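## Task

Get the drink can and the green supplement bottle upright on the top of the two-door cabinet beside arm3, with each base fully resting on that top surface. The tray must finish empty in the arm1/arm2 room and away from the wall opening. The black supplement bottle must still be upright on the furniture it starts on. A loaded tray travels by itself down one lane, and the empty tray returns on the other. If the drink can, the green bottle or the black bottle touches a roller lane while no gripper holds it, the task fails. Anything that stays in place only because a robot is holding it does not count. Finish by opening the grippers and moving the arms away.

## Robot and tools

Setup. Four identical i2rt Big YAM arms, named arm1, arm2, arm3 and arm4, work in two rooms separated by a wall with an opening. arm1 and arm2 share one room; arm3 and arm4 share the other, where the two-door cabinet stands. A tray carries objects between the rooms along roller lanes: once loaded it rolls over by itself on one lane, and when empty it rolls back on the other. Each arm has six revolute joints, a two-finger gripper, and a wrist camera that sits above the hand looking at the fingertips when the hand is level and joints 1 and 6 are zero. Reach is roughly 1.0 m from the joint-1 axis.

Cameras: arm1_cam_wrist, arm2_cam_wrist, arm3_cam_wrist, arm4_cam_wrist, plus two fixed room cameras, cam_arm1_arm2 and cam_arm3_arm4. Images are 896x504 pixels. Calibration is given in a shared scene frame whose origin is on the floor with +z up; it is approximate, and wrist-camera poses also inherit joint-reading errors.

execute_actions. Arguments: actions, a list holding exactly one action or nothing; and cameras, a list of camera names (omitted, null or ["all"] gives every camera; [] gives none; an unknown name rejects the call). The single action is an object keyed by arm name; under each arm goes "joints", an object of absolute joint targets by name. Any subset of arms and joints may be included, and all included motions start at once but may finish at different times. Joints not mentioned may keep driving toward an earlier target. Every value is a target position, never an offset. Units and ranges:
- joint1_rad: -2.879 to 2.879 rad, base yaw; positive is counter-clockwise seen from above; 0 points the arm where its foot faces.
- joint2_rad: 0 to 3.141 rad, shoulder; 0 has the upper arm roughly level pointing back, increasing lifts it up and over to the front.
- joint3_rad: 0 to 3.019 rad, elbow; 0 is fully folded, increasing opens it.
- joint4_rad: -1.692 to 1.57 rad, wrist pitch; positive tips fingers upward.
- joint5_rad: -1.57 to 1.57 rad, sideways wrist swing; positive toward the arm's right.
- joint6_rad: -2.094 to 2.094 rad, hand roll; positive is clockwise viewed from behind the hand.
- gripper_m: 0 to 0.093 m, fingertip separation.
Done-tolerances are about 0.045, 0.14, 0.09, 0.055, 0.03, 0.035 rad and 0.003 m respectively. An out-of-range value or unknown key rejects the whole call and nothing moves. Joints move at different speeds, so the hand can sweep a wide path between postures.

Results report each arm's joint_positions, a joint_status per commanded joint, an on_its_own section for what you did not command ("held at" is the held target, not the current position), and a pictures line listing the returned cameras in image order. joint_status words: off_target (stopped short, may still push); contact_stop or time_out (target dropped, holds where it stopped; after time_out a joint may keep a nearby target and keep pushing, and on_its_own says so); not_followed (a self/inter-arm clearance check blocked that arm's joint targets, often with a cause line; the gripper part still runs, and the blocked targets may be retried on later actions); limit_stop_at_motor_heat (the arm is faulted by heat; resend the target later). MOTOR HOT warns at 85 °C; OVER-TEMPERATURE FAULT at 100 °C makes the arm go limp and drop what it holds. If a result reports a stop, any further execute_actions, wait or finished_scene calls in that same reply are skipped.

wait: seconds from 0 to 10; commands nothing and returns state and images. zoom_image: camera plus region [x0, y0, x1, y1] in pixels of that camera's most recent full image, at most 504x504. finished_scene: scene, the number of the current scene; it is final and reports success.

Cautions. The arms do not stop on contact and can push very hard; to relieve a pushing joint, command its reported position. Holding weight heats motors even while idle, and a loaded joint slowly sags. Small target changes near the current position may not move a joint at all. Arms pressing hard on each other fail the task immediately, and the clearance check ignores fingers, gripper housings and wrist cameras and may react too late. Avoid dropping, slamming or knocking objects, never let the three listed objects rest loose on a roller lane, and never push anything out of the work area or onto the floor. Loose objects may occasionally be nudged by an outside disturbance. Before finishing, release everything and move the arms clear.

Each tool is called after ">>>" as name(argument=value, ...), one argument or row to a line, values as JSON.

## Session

>>> execute_actions(
  actions=[],
)

Scene clock: 0.00 s.
Motor temperatures (°C, as the motors report them): arm1=[21 23 31 20 21 20] | arm2=[23 20 25 19 20 20] | arm3=[20 27 26 20 20 23] | arm4=[23 27 33 22 21 20]
arm1.joint_positions: joint1_rad=-0.121 joint2_rad=+0.407 joint3_rad=+1.544 joint4_rad=-1.253 joint5_rad=-0.119 joint6_rad=+0.662 gripper_m=+0.095
arm1.joint_status: not commanded
arm1.hand: x=-1.2007 y=-0.4877 z=+1.5809 quat_wxyz=(-0.295, +0.324, -0.676, -0.593) (m; scene frame)
arm2.joint_positions: joint1_rad=-0.458 joint2_rad=+0.526 joint3_rad=+1.511 joint4_rad=-1.151 joint5_rad=-0.081 joint6_rad=+0.239 gripper_m=+0.095
arm2.joint_status: not commanded
arm2.hand: x=-1.5725 y=+0.0706 z=+1.6085 quat_wxyz=(-0.645, -0.224, -0.730, +0.033) (m; scene frame)
arm3.joint_positions: joint1_rad=+0.834 joint2_rad=+0.421 joint3_rad=+1.612 joint4_rad=-1.526 joint5_rad=+0.117 joint6_rad=+0.647 gripper_m=+0.094
arm3.joint_status: not commanded
arm3.hand: x=+1.1114 y=-0.5340 z=+1.5755 quat_wxyz=(-0.061, +0.616, -0.533, -0.576) (m; scene frame)
arm4.joint_positions: joint1_rad=+0.090 joint2_rad=+0.627 joint3_rad=+1.396 joint4_rad=-1.613 joint5_rad=-0.009 joint6_rad=+0.484 gripper_m=+0.094
arm4.joint_status: not commanded
arm4.hand: x=+1.5666 y=+0.1092 z=+1.3671 quat_wxyz=(+0.103, +0.914, -0.181, -0.347) (m; scene frame)
pictures: arm1_cam_wrist, arm2_cam_wrist, arm3_cam_wrist, arm4_cam_wrist, cam_arm1_arm2, cam_arm3_arm4
camera_calibration (this result's frames):
arm1_cam_wrist: T_world_to_cam=[[0.783835, -0.0778328, -0.616072, 1.88167], [-0.507422, -0.652167, -0.563206, -0.0317921], [-0.357946, 0.754069, -0.550686, 0.93435], [0, 0, 0, 1]] pos_world=[-1.1566, -0.578843, 1.65587]
arm2_cam_wrist: T_world_to_cam=[[-0.344719, -0.906793, -0.242685, -0.0851727], [-0.615969, 0.413597, -0.670463, 0.0857002], [0.708344, -0.0816348, -0.701131, 2.37035], [0, 0, 0, 1]] pos_world=[-1.6556, 0.0808236, 1.69871]
arm3_cam_wrist: T_world_to_cam=[[0.738679, 0.413626, -0.532228, 0.237885], [0.177194, -0.880975, -0.438731, 0.0338634], [-0.65035, 0.229774, -0.72405, 2.11022], [0, 0, 0, 1]] pos_world=[1.19066, -0.553434, 1.66937]
arm4_cam_wrist: T_world_to_cam=[[0.244171, 0.915863, -0.318708, -0.0477143], [0.959985, -0.27477, -0.0541303, -1.39323], [-0.137148, -0.292738, -0.946306, 1.66917], [0, 0, 0, 1]] pos_world=[1.57805, 0.149512, 1.48892]
Images, in order (width x height): arm1_cam_wrist 896x504, arm2_cam_wrist 896x504, arm3_cam_wrist 896x504, arm4_cam_wrist 896x504, cam_arm1_arm2 896x504, cam_arm3_arm4 896x504.

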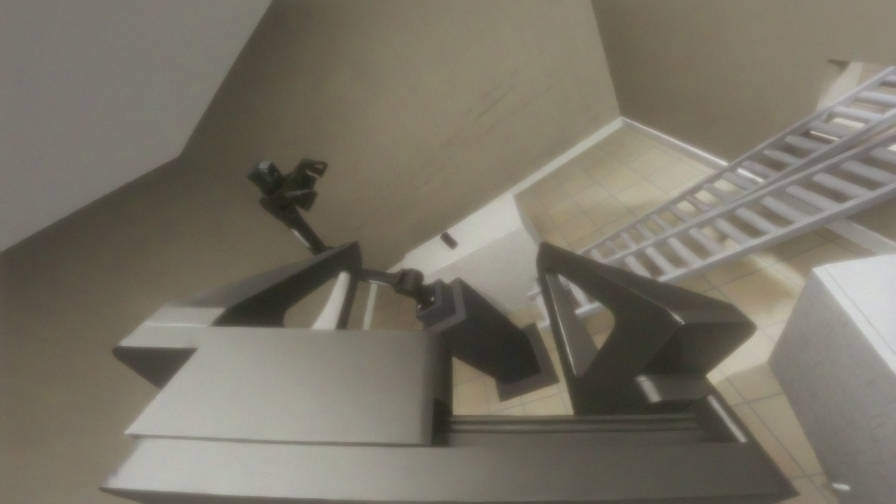

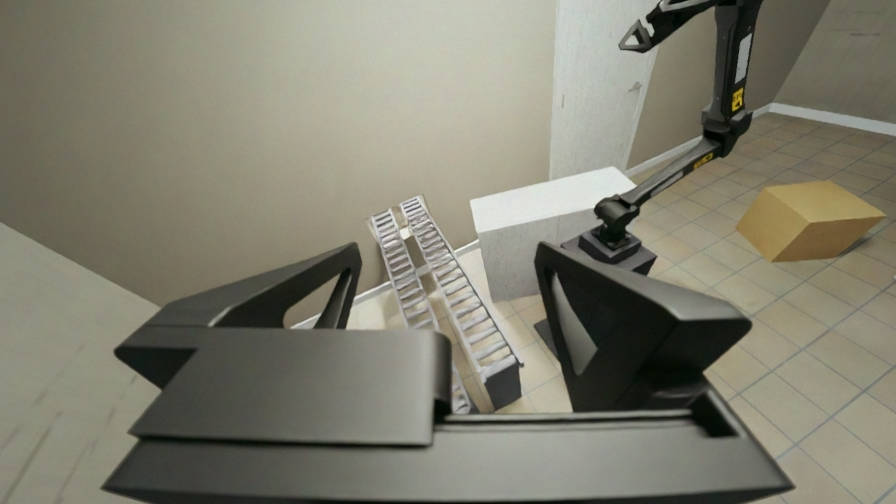

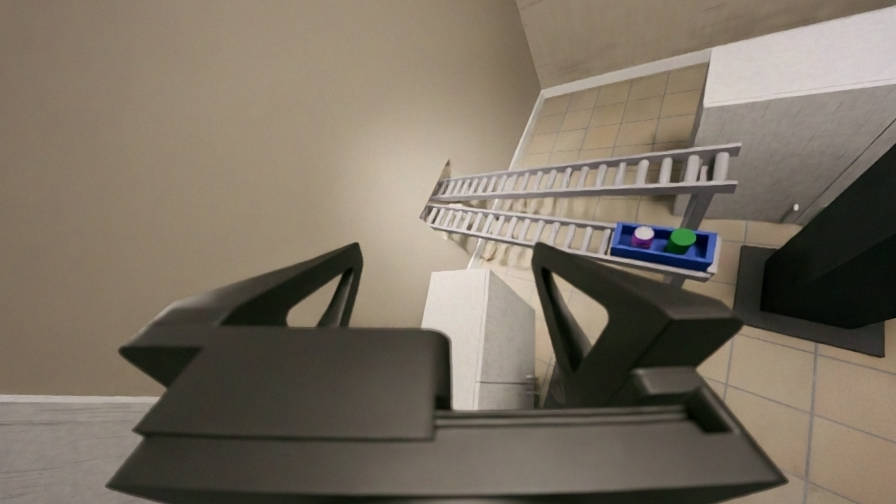

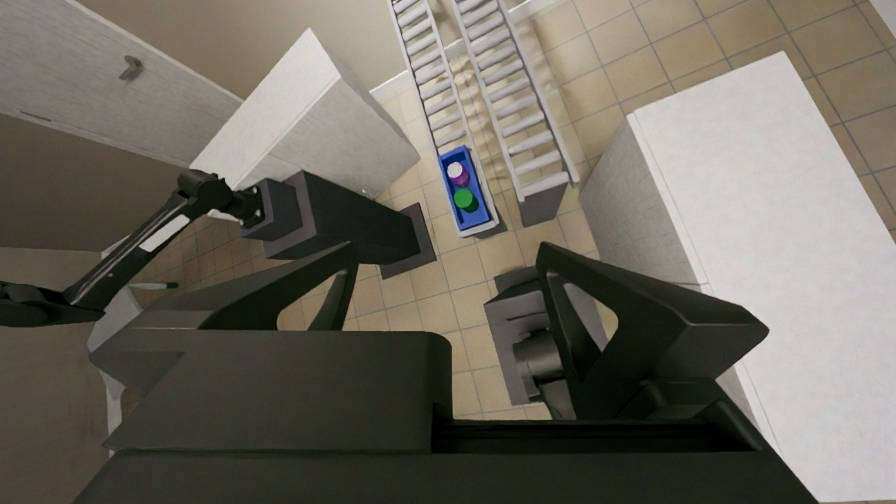

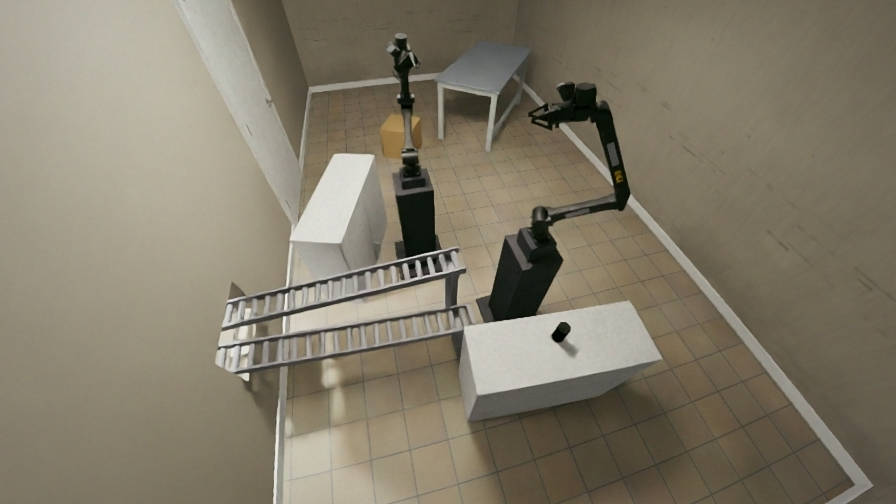

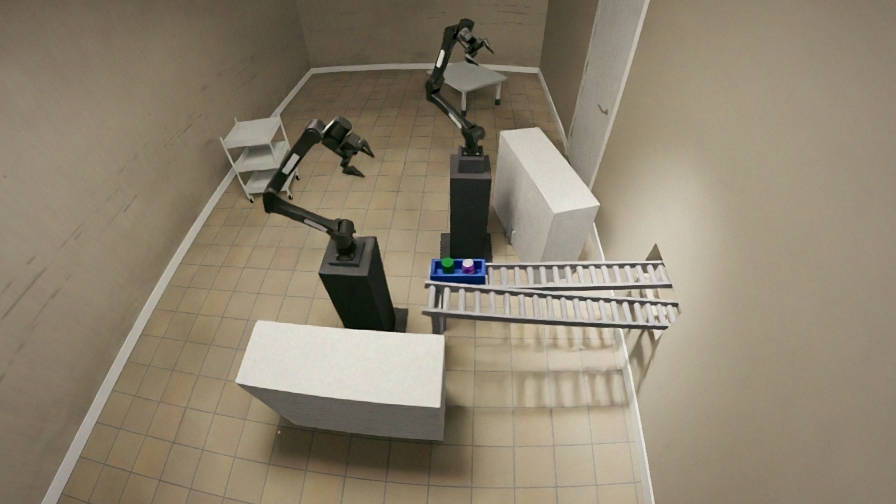

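>>> zoom_image(
  camera="arm4_cam_wrist",
  region=[410, 130, 530, 250],
)

>>> zoom_image(
  camera="arm3_cam_wrist",
  region=[590, 200, 750, 300],
)

>>> zoom_image(
  camera="cam_arm3_arm4",
  region=[415, 240, 515, 300],
)

>>> zoom_image(
  camera="cam_arm3_arm4",
  region=[480, 110, 620, 270],
)

Region (410, 130, 530, 250) of arm4_cam_wrist's 896x504 image, scaled by 4.200, with more detail than that image has.

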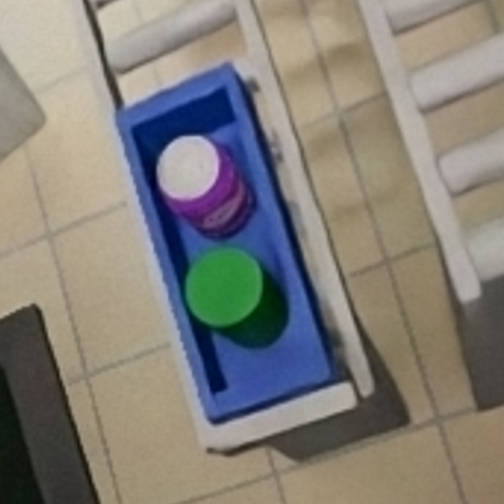

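Region (590, 200, 750, 300) of arm3_cam_wrist's 896x504 image, scaled by 3.150, with more detail than that image has; it fills the top 315 rows of this view, and the rest is white.

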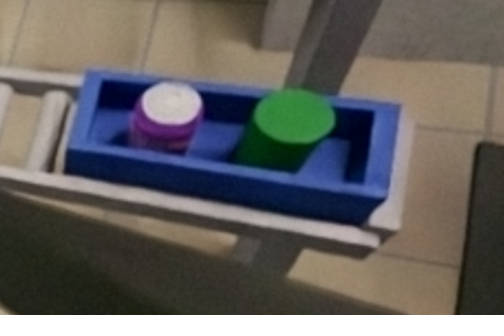

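Region (415, 240, 515, 300) of cam_arm3_arm4's 896x504 image, scaled by 5.040, with more detail than that image has; it fills the top 302 rows of this view, and the rest is white.

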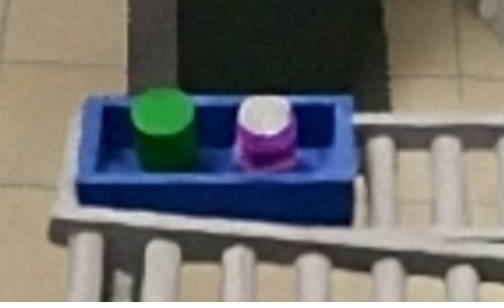

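Region (480, 110, 620, 270) of cam_arm3_arm4's 896x504 image, scaled by 3.150, with more detail than that image has; it fills the left 441 columns of this view, and the rest is white.

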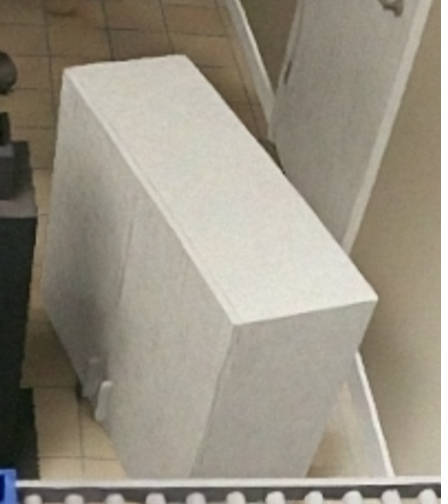

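>>> zoom_image(
  camera="arm3_cam_wrist",
  region=[400, 240, 560, 420],
)

>>> zoom_image(
  camera="arm4_cam_wrist",
  region=[170, 10, 430, 230],
)

Region (400, 240, 560, 420) of arm3_cam_wrist's 896x504 image, scaled by 2.800, with more detail than that image has.

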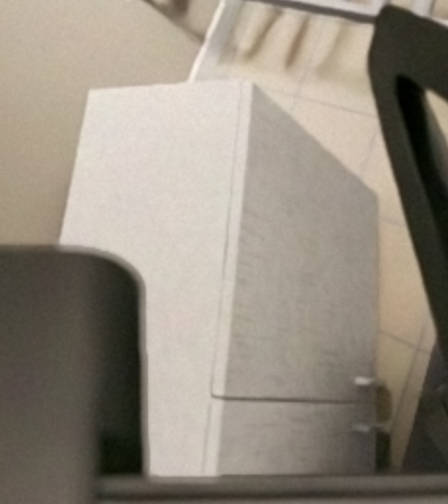

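Region (170, 10, 430, 230) of arm4_cam_wrist's 896x504 image, scaled by 1.938, with more detail than that image has; it fills the top 426 rows of this view, and the rest is white.

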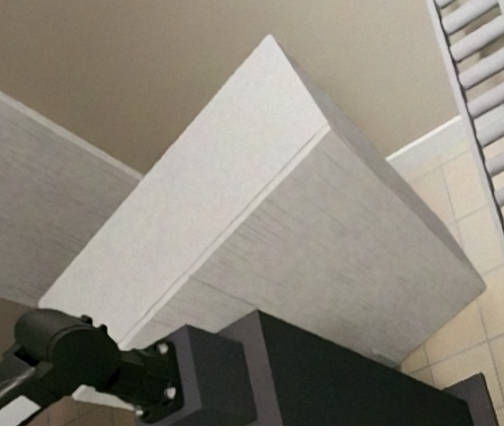

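>>> execute_actions(
  actions=[
    {"arm3": {"joints": {"joint1_rad": -0.2, "joint2_rad": 2.498, "joint3_rad": 1.712, "joint4_rad": -0.735, "joint5_rad": -0.003, "joint6_rad": -0.175, "gripper_m": 0.093}}},
  ],
  cameras=["arm3_cam_wrist", "arm4_cam_wrist", "cam_arm3_arm4"],
)

Scene clock: 122.20 s.
Motor temperatures (°C, as the motors report them): arm1=[21 23 32 20 21 20] | arm2=[23 20 27 19 20 20] | arm3=[20 27 28 21 20 23] | arm4=[23 26 38 22 21 20]
arm1.joint_positions: joint1_rad=-0.121 joint2_rad=+0.407 joint3_rad=+1.544 joint4_rad=-1.253 joint5_rad=-0.119 joint6_rad=+0.662 gripper_m=+0.095
arm1.joint_status: not commanded
arm1.hand: x=-1.2007 y=-0.4877 z=+1.5809 quat_wxyz=(-0.295, +0.324, -0.676, -0.593) (m; scene frame)
arm2.joint_positions: joint1_rad=-0.458 joint2_rad=+0.526 joint3_rad=+1.511 joint4_rad=-1.151 joint5_rad=-0.081 joint6_rad=+0.239 gripper_m=+0.095
arm2.joint_status: not commanded
arm2.hand: x=-1.5725 y=+0.0706 z=+1.6085 quat_wxyz=(-0.645, -0.224, -0.730, +0.033) (m; scene frame)
arm3.joint_positions: joint1_rad=-0.209 joint2_rad=+2.523 joint3_rad=+1.698 joint4_rad=-0.742 joint5_rad=-0.002 joint6_rad=-0.166 gripper_m=+0.093
arm3.joint_status: all done
arm3.hand: x=+1.2616 y=+0.0207 z=+0.7215 quat_wxyz=(+0.000, +0.707, -0.708, -0.002) (m; scene frame)
arm4.joint_positions: joint1_rad=+0.090 joint2_rad=+0.627 joint3_rad=+1.396 joint4_rad=-1.613 joint5_rad=-0.009 joint6_rad=+0.484 gripper_m=+0.094
arm4.joint_status: not commanded
arm4.hand: x=+1.5666 y=+0.1092 z=+1.3671 quat_wxyz=(+0.103, +0.914, -0.181, -0.347) (m; scene frame)
pictures: arm3_cam_wrist, arm4_cam_wrist, cam_arm3_arm4
camera_calibration (this result's frames):
arm3_cam_wrist: T_world_to_cam=[[0.999888, 0.000808936, 0.0149688, -1.27282], [-0.00795801, -0.817578, 0.575763, -0.378371], [0.0127039, -0.575818, -0.817479, 0.709749], [0, 0, 0, 1]] pos_world=[1.26065, 0.100367, 0.81711]
arm4_cam_wrist: T_world_to_cam=[[0.244171, 0.915863, -0.318708, -0.0477143], [0.959985, -0.27477, -0.0541303, -1.39323], [-0.137148, -0.292738, -0.946306, 1.66917], [0, 0, 0, 1]] pos_world=[1.57805, 0.149512, 1.48892]
Images, in order (width x height): arm3_cam_wrist 896x504, arm4_cam_wrist 896x504, cam_arm3_arm4 896x504.

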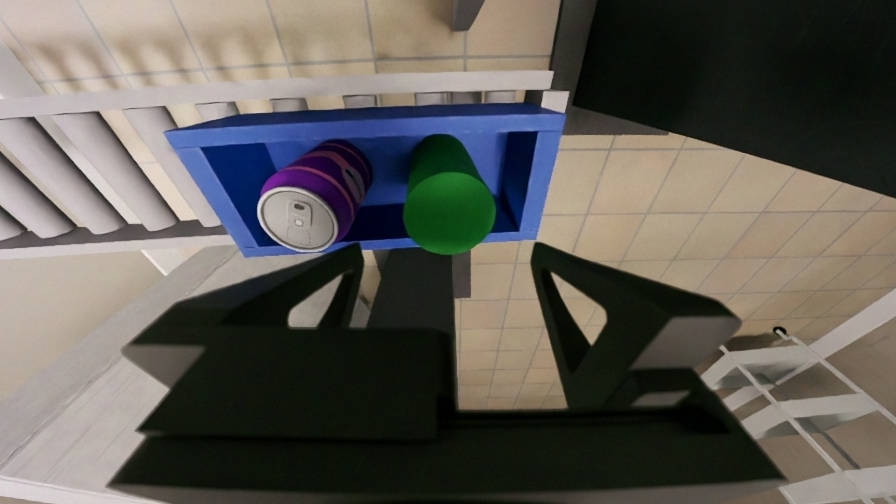

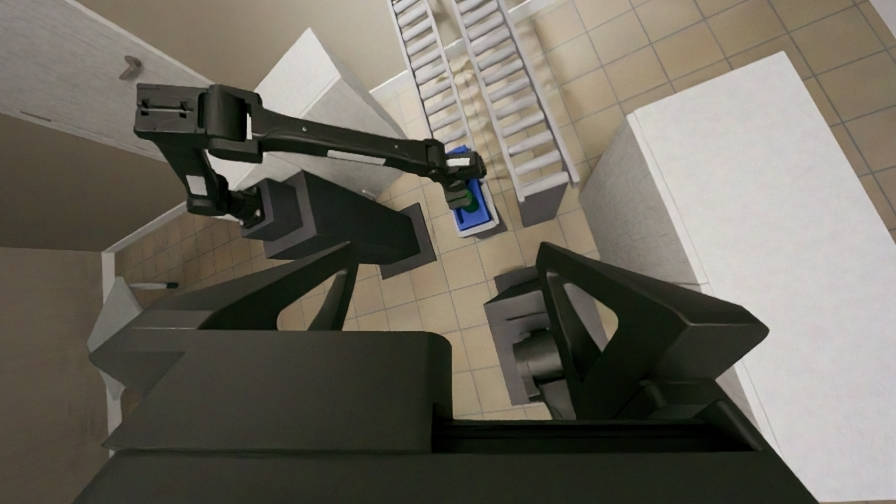

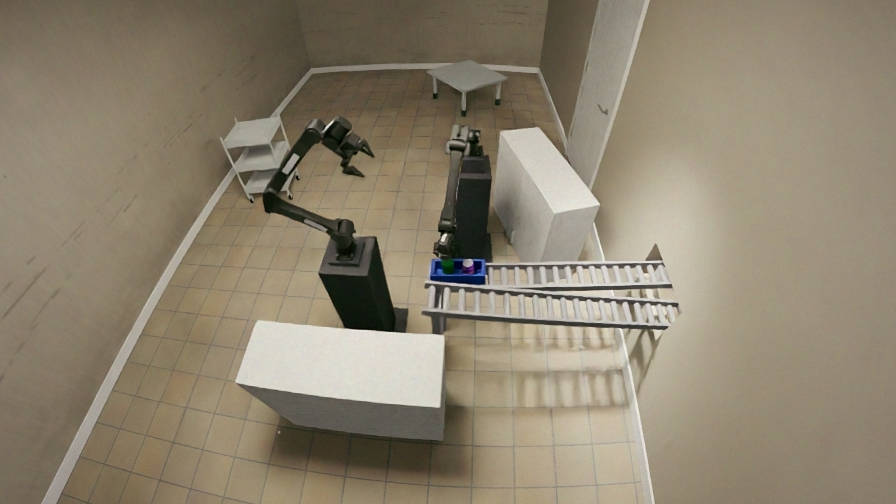

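>>> zoom_image(
  camera="arm3_cam_wrist",
  region=[240, 90, 580, 280],
)

Region (240, 90, 580, 280) of arm3_cam_wrist's 896x504 image, scaled by 1.482, with more detail than that image has; it fills the top 282 rows of this view, and the rest is white.

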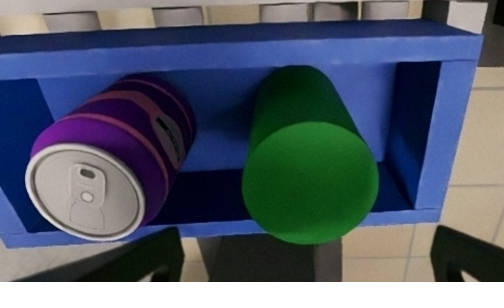

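>>> execute_actions(
  actions=[
    {"arm3": {"joints": {"joint2_rad": 2.74, "joint3_rad": 1.876, "joint4_rad": -0.663}}},
  ],
  cameras=["arm3_cam_wrist", "cam_arm3_arm4"],
)

Scene clock: 170.80 s.
Motor temperatures (°C, as the motors report them): arm1=[21 23 31 20 21 20] | arm2=[23 20 27 19 20 20] | arm3=[20 30 28 20 20 23] | arm4=[23 25 39 22 21 20]
arm1.joint_positions: joint1_rad=-0.121 joint2_rad=+0.407 joint3_rad=+1.544 joint4_rad=-1.253 joint5_rad=-0.119 joint6_rad=+0.662 gripper_m=+0.095
arm1.joint_status: not commanded
arm1.hand: x=-1.2007 y=-0.4877 z=+1.5809 quat_wxyz=(-0.295, +0.324, -0.676, -0.593) (m; scene frame)
arm2.joint_positions: joint1_rad=-0.458 joint2_rad=+0.526 joint3_rad=+1.511 joint4_rad=-1.151 joint5_rad=-0.081 joint6_rad=+0.239 gripper_m=+0.095
arm2.joint_status: not commanded
arm2.hand: x=-1.5725 y=+0.0706 z=+1.6085 quat_wxyz=(-0.645, -0.224, -0.730, +0.033) (m; scene frame)
arm3.joint_positions: joint1_rad=-0.209 joint2_rad=+2.765 joint3_rad=+1.857 joint4_rad=-0.663 joint5_rad=-0.002 joint6_rad=-0.166 gripper_m=+0.093
arm3.joint_status: all done
arm3.hand: x=+1.2621 y=+0.0244 z=+0.6128 quat_wxyz=(+0.002, +0.707, -0.707, +0.000) (m; scene frame)
arm4.joint_positions: joint1_rad=+0.090 joint2_rad=+0.627 joint3_rad=+1.396 joint4_rad=-1.613 joint5_rad=-0.009 joint6_rad=+0.484 gripper_m=+0.094
arm4.joint_status: not commanded
arm4.hand: x=+1.5666 y=+0.1092 z=+1.3671 quat_wxyz=(+0.103, +0.914, -0.181, -0.347) (m; scene frame)
pictures: arm3_cam_wrist, cam_arm3_arm4
camera_calibration (this result's frames):
arm3_cam_wrist: T_world_to_cam=[[0.999898, 0.00125899, 0.0142025, -1.2713], [-0.00720435, -0.814974, 0.579453, -0.316074], [0.0123042, -0.579496, -0.814882, 0.622007], [0, 0, 0, 1]] pos_world=[1.26124, 0.104459, 0.708068]
Images, in order (width x height): arm3_cam_wrist 896x504, cam_arm3_arm4 896x504.

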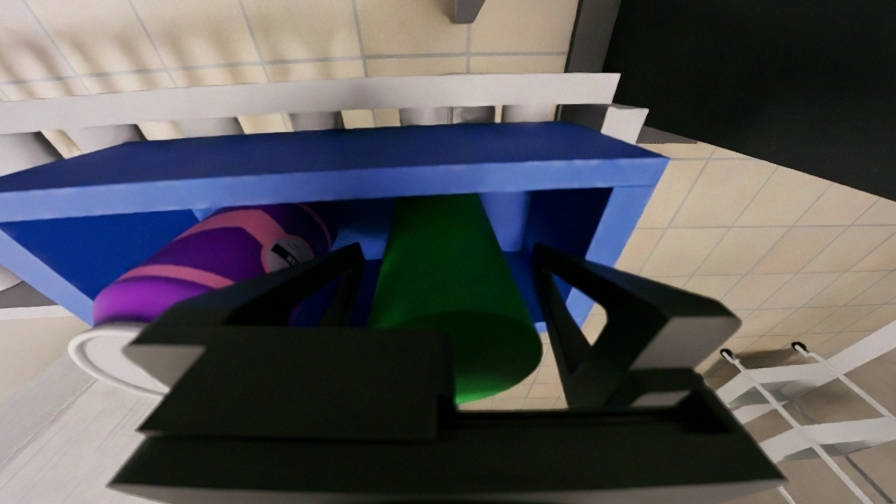

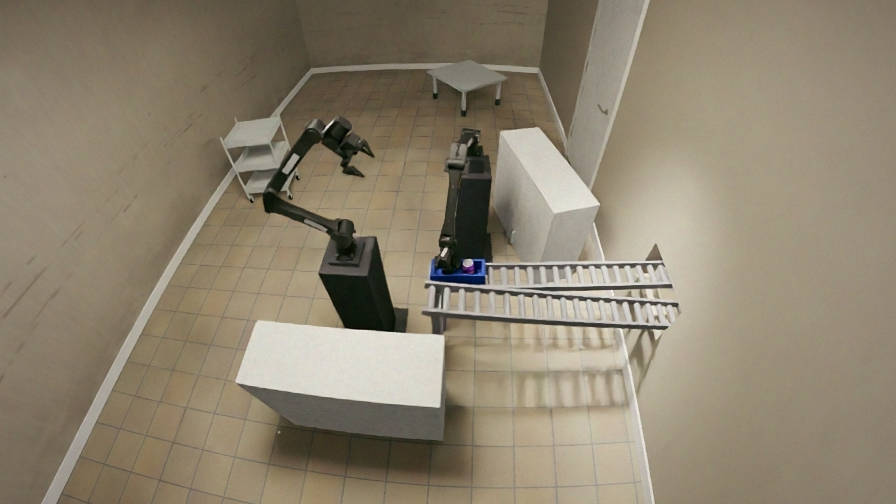

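>>> execute_actions(
  actions=[
    {"arm3": {"joints": {"gripper_m": 0.046}}},
  ],
  cameras=["arm3_cam_wrist"],
)

Scene clock: 174.03 s.
Motor temperatures (°C, as the motors report them): arm1=[21 23 31 20 21 20] | arm2=[23 20 27 19 20 20] | arm3=[20 30 28 20 20 23] | arm4=[23 25 39 22 21 20]
arm1.joint_positions: joint1_rad=-0.121 joint2_rad=+0.407 joint3_rad=+1.544 joint4_rad=-1.253 joint5_rad=-0.119 joint6_rad=+0.662 gripper_m=+0.095
arm1.joint_status: not commanded
arm1.hand: x=-1.2007 y=-0.4877 z=+1.5809 quat_wxyz=(-0.295, +0.324, -0.676, -0.593) (m; scene frame)
arm2.joint_positions: joint1_rad=-0.458 joint2_rad=+0.526 joint3_rad=+1.511 joint4_rad=-1.151 joint5_rad=-0.081 joint6_rad=+0.239 gripper_m=+0.095
arm2.joint_status: not commanded
arm2.hand: x=-1.5725 y=+0.0706 z=+1.6085 quat_wxyz=(-0.645, -0.224, -0.730, +0.033) (m; scene frame)
arm3.joint_positions: joint1_rad=-0.209 joint2_rad=+2.765 joint3_rad=+1.857 joint4_rad=-0.663 joint5_rad=-0.004 joint6_rad=-0.167 gripper_m=+0.065
arm3.joint_status: gripper_m off_target (ended at +0.065, target +0.046)
arm3.hand: x=+1.2618 y=+0.0244 z=+0.6128 quat_wxyz=(+0.002, +0.707, -0.707, -0.001) (m; scene frame)
arm4.joint_positions: joint1_rad=+0.090 joint2_rad=+0.627 joint3_rad=+1.396 joint4_rad=-1.613 joint5_rad=-0.009 joint6_rad=+0.484 gripper_m=+0.094
arm4.joint_status: not commanded
arm4.hand: x=+1.5666 y=+0.1092 z=+1.3671 quat_wxyz=(+0.103, +0.914, -0.181, -0.347) (m; scene frame)
pictures: arm3_cam_wrist
camera_calibration (this result's frames):
arm3_cam_wrist: T_world_to_cam=[[0.999922, 0.00201383, 0.0123213, -1.26988], [-0.0054954, -0.815164, 0.579204, -0.318031], [0.0112103, -0.579226, -0.81509, 0.623544], [0, 0, 0, 1]] pos_world=[1.26104, 0.104483, 0.708096]
Images, in order (width x height): arm3_cam_wrist 896x504.

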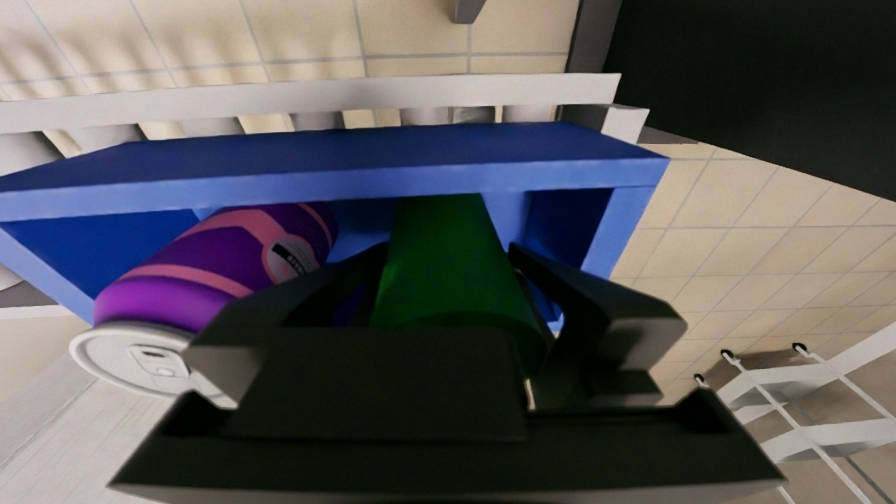

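>>> execute_actions(
  actions=[
    {"arm3": {"joints": {"joint2_rad": 2.45, "joint3_rad": 1.715}}},
  ],
  cameras=["arm3_cam_wrist", "cam_arm3_arm4"],
)

Scene clock: 216.60 s.
Motor temperatures (°C, as the motors report them): arm1=[21 23 31 20 21 20] | arm2=[23 20 27 19 20 20] | arm3=[20 31 28 20 20 23] | arm4=[23 25 39 22 21 20]
arm1.joint_positions: joint1_rad=-0.121 joint2_rad=+0.407 joint3_rad=+1.544 joint4_rad=-1.253 joint5_rad=-0.119 joint6_rad=+0.662 gripper_m=+0.095
arm1.joint_status: not commanded
arm1.hand: x=-1.2007 y=-0.4877 z=+1.5809 quat_wxyz=(-0.295, +0.324, -0.676, -0.593) (m; scene frame)
arm2.joint_positions: joint1_rad=-0.458 joint2_rad=+0.526 joint3_rad=+1.511 joint4_rad=-1.151 joint5_rad=-0.081 joint6_rad=+0.239 gripper_m=+0.095
arm2.joint_status: not commanded
arm2.hand: x=-1.5725 y=+0.0706 z=+1.6085 quat_wxyz=(-0.645, -0.224, -0.730, +0.033) (m; scene frame)
arm3.joint_positions: joint1_rad=-0.209 joint2_rad=+2.466 joint3_rad=+1.697 joint4_rad=-0.665 joint5_rad=-0.005 joint6_rad=-0.167 gripper_m=+0.065
arm3.joint_status: all done
arm3.hand: x=+1.2672 y=+0.0583 z=+0.7583 quat_wxyz=(-0.054, +0.706, -0.705, -0.041) (m; scene frame)
arm4.joint_positions: joint1_rad=+0.090 joint2_rad=+0.627 joint3_rad=+1.396 joint4_rad=-1.613 joint5_rad=-0.009 joint6_rad=+0.484 gripper_m=+0.094
arm4.joint_status: not commanded
arm4.hand: x=+1.5666 y=+0.1092 z=+1.3671 quat_wxyz=(+0.103, +0.914, -0.181, -0.347) (m; scene frame)
pictures: arm3_cam_wrist, cam_arm3_arm4
camera_calibration (this result's frames):
arm3_cam_wrist: T_world_to_cam=[[0.999404, -0.000816883, 0.0345129, -1.29315], [-0.0167299, -0.885946, 0.463486, -0.26859], [0.0301979, -0.463788, -0.885432, 0.78422], [0, 0, 0, 1]] pos_world=[1.26421, 0.124699, 0.863492]
Images, in order (width x height): arm3_cam_wrist 896x504, cam_arm3_arm4 896x504.

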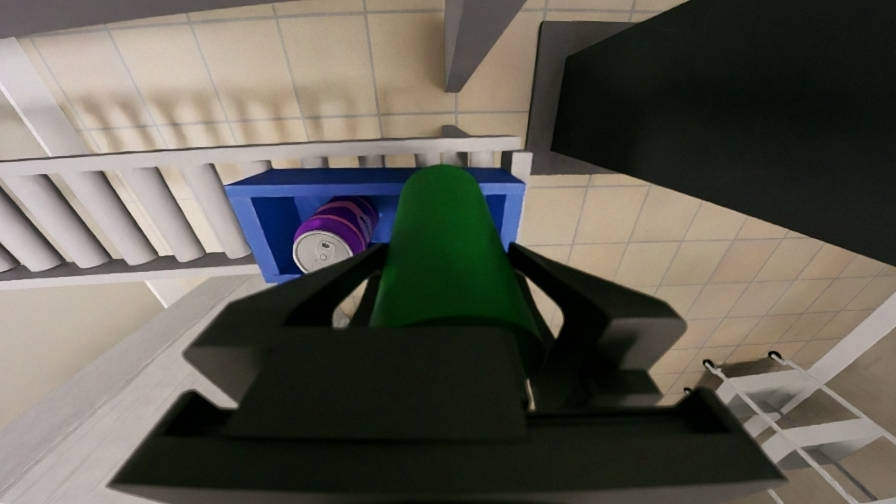

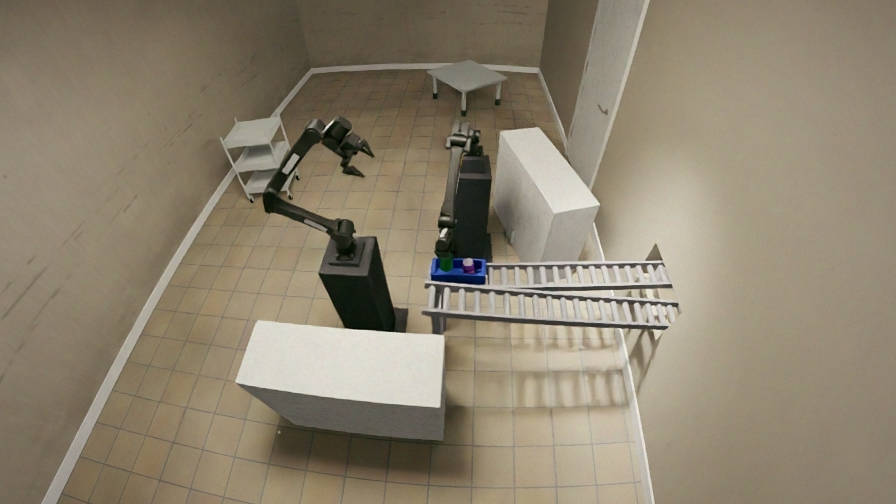

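>>> zoom_image(
  camera="arm3_cam_wrist",
  region=[220, 140, 560, 340],
)

Region (220, 140, 560, 340) of arm3_cam_wrist's 896x504 image, scaled by 1.482, with more detail than that image has; it fills the top 296 rows of this view, and the rest is white.

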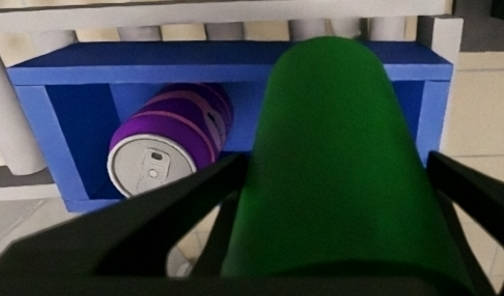

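>>> execute_actions(
  actions=[
    {"arm3": {"joints": {"joint1_rad": 1.5, "joint2_rad": 2.236, "joint3_rad": 1.636, "joint4_rad": -0.94, "joint5_rad": 0.0, "joint6_rad": 1.58}}, "arm4": {"joints": {"joint1_rad": 0.186, "joint2_rad": 1.05, "joint3_rad": 0.625, "joint4_rad": -0.76, "joint5_rad": 0.003, "joint6_rad": 0.167, "gripper_m": 0.06}}},
  ],
  cameras=["arm3_cam_wrist", "arm4_cam_wrist", "cam_arm3_arm4"],
)

Scene clock: 303.00 s.
Motor temperatures (°C, as the motors report them): arm1=[21 23 31 20 21 20] | arm2=[23 20 27 20 20 20] | arm3=[20 31 28 20 20 23] | arm4=[23 24 39 22 21 20]
arm1.joint_positions: joint1_rad=-0.121 joint2_rad=+0.407 joint3_rad=+1.544 joint4_rad=-1.253 joint5_rad=-0.119 joint6_rad=+0.662 gripper_m=+0.095
arm1.joint_status: not commanded
arm1.hand: x=-1.2007 y=-0.4877 z=+1.5809 quat_wxyz=(-0.295, +0.324, -0.676, -0.593) (m; scene frame)
arm2.joint_positions: joint1_rad=-0.458 joint2_rad=+0.526 joint3_rad=+1.511 joint4_rad=-1.151 joint5_rad=-0.081 joint6_rad=+0.239 gripper_m=+0.095
arm2.joint_status: not commanded
arm2.hand: x=-1.5725 y=+0.0706 z=+1.6085 quat_wxyz=(-0.645, -0.224, -0.730, +0.033) (m; scene frame)
arm3.joint_positions: joint1_rad=+1.510 joint2_rad=+2.243 joint3_rad=+1.632 joint4_rad=-0.933 joint5_rad=-0.002 joint6_rad=+1.570 gripper_m=+0.065
arm3.joint_status: all done
arm3.hand: x=+0.5265 y=-0.5876 z=+0.8746 quat_wxyz=(+0.011, +0.700, -0.714, -0.009) (m; scene frame)
arm4.joint_positions: joint1_rad=+0.177 joint2_rad=+1.060 joint3_rad=+0.628 joint4_rad=-0.771 joint5_rad=+0.001 joint6_rad=+0.177 gripper_m=+0.060
arm4.joint_status: all done
arm4.hand: x=+1.4268 y=+0.0727 z=+0.9840 quat_wxyz=(+0.028, +0.982, -0.001, -0.187) (m; scene frame)
pictures: arm3_cam_wrist, arm4_cam_wrist, cam_arm3_arm4
camera_calibration (this result's frames):
arm3_cam_wrist: T_world_to_cam=[[0.999798, -0.01668, -0.0112111, -0.526909], [-0.00707255, -0.814162, 0.580595, -0.972464], [-0.018812, -0.580398, -0.814116, 0.504931], [0, 0, 0, 1]] pos_world=[0.529424, -0.507472, 0.969772]
arm4_cam_wrist: T_world_to_cam=[[-0.0222159, 0.997587, -0.0657841, 0.0230245], [0.967975, 0.0379214, 0.248167, -1.62144], [0.250063, -0.0581641, -0.966481, 0.727131], [0, 0, 0, 1]] pos_world=[1.38819, 0.0808112, 1.10666]
Images, in order (width x height): arm3_cam_wrist 896x504, arm4_cam_wrist 896x504, cam_arm3_arm4 896x504.

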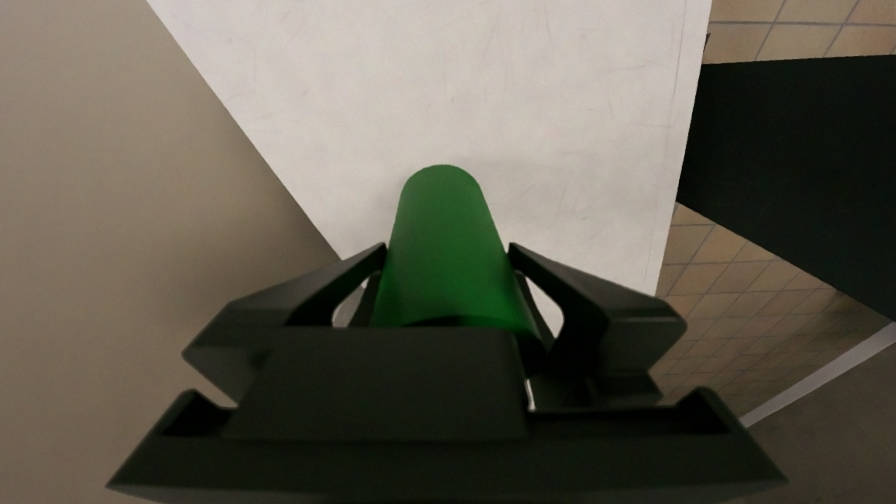

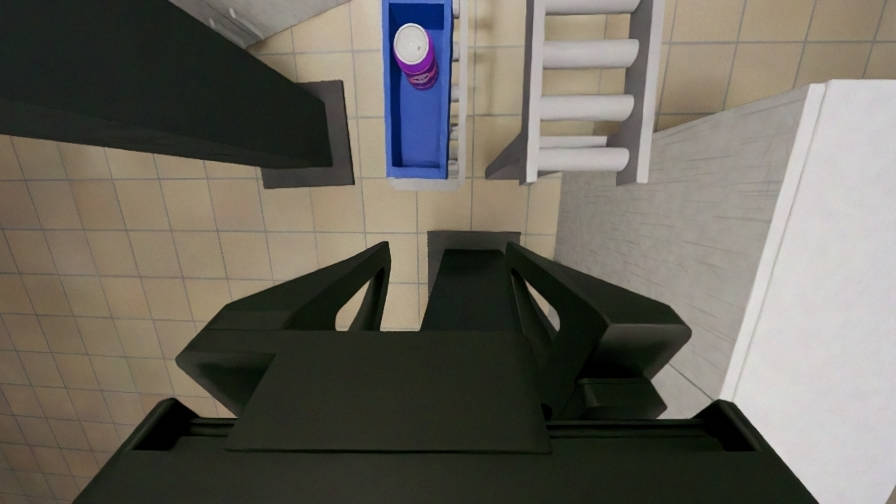

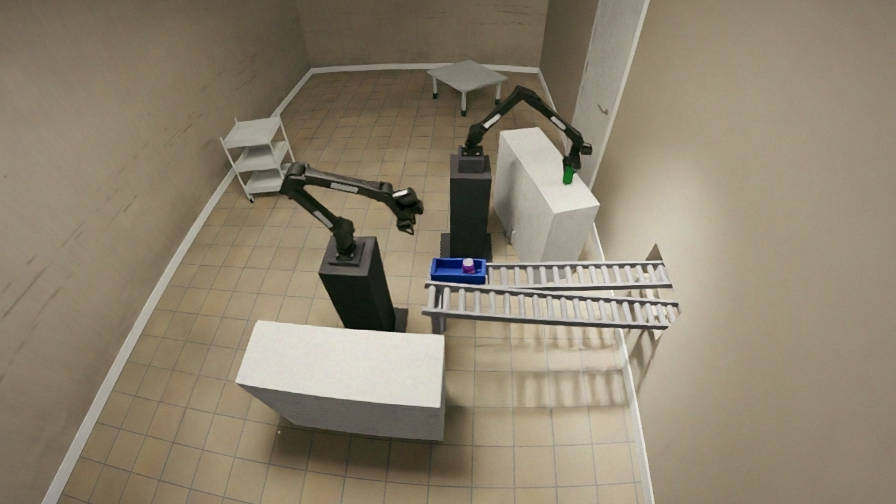

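>>> execute_actions(
  actions=[
    {"arm3": {"joints": {"joint2_rad": 2.293}}},
  ],
  cameras=["arm3_cam_wrist", "cam_arm3_arm4"],
)

Scene clock: 324.63 s.
Motor temperatures (°C, as the motors report them): arm1=[21 23 31 20 21 20] | arm2=[23 20 28 20 20 20] | arm3=[20 31 28 20 20 23] | arm4=[23 24 39 22 21 20]
arm1.joint_positions: joint1_rad=-0.121 joint2_rad=+0.407 joint3_rad=+1.544 joint4_rad=-1.253 joint5_rad=-0.119 joint6_rad=+0.662 gripper_m=+0.095
arm1.joint_status: not commanded
arm1.hand: x=-1.2007 y=-0.4877 z=+1.5809 quat_wxyz=(-0.295, +0.324, -0.676, -0.593) (m; scene frame)
arm2.joint_positions: joint1_rad=-0.458 joint2_rad=+0.526 joint3_rad=+1.511 joint4_rad=-1.151 joint5_rad=-0.081 joint6_rad=+0.239 gripper_m=+0.095
arm2.joint_status: not commanded
arm2.hand: x=-1.5725 y=+0.0706 z=+1.6085 quat_wxyz=(-0.645, -0.224, -0.730, +0.033) (m; scene frame)
arm3.joint_positions: joint1_rad=+1.508 joint2_rad=+2.285 joint3_rad=+1.632 joint4_rad=-0.935 joint5_rad=+0.000 joint6_rad=+1.573 gripper_m=+0.065
arm3.joint_status: all done
arm3.hand: x=+0.5362 y=-0.5864 z=+0.8493 quat_wxyz=(-0.005, +0.699, -0.715, +0.006) (m; scene frame)
arm4.joint_positions: joint1_rad=+0.177 joint2_rad=+1.060 joint3_rad=+0.628 joint4_rad=-0.771 joint5_rad=+0.001 joint6_rad=+0.177 gripper_m=+0.060
arm4.joint_status: not commanded
arm4.hand: x=+1.4268 y=+0.0727 z=+0.9840 quat_wxyz=(+0.028, +0.982, -0.001, -0.187) (m; scene frame)
pictures: arm3_cam_wrist, cam_arm3_arm4
camera_calibration (this result's frames):
arm3_cam_wrist: T_world_to_cam=[[0.999254, -0.0212164, 0.0322821, -0.576231], [-0.035997, -0.814644, 0.578843, -0.939919], [0.0140175, -0.579573, -0.814799, 0.468687], [0, 0, 0, 1]] pos_world=[0.535397, -0.506286, 0.944554]
Images, in order (width x height): arm3_cam_wrist 896x504, cam_arm3_arm4 896x504.

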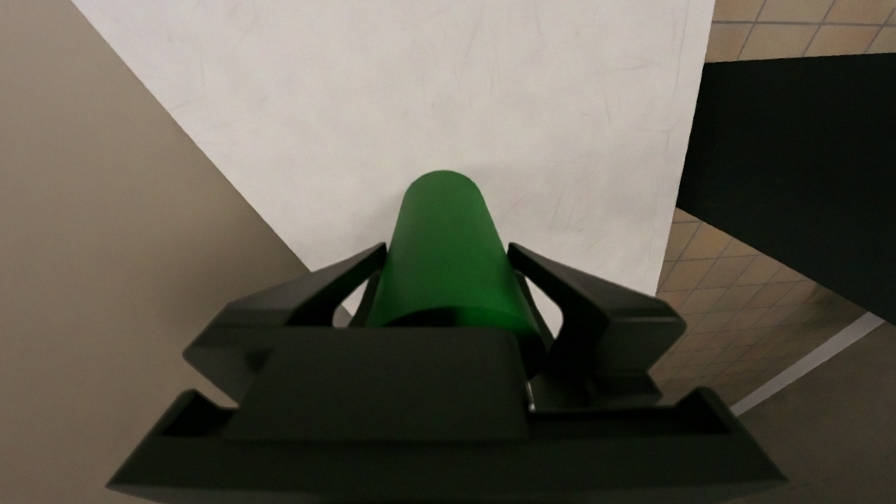

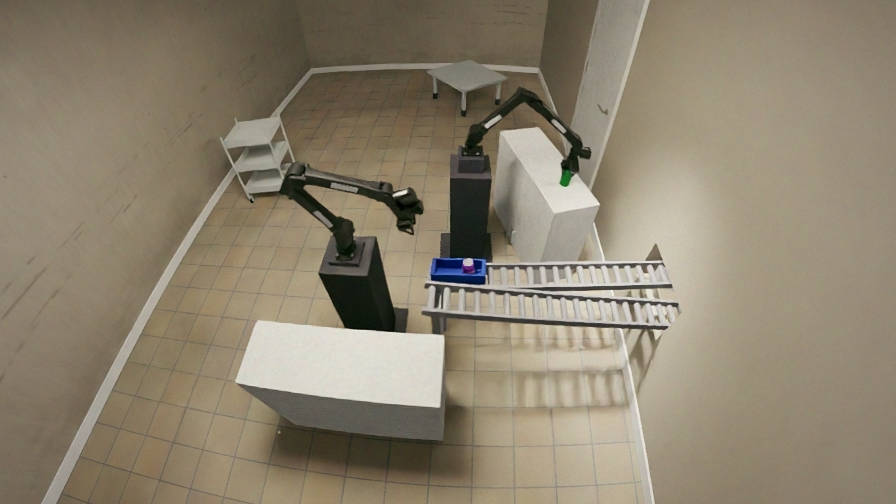

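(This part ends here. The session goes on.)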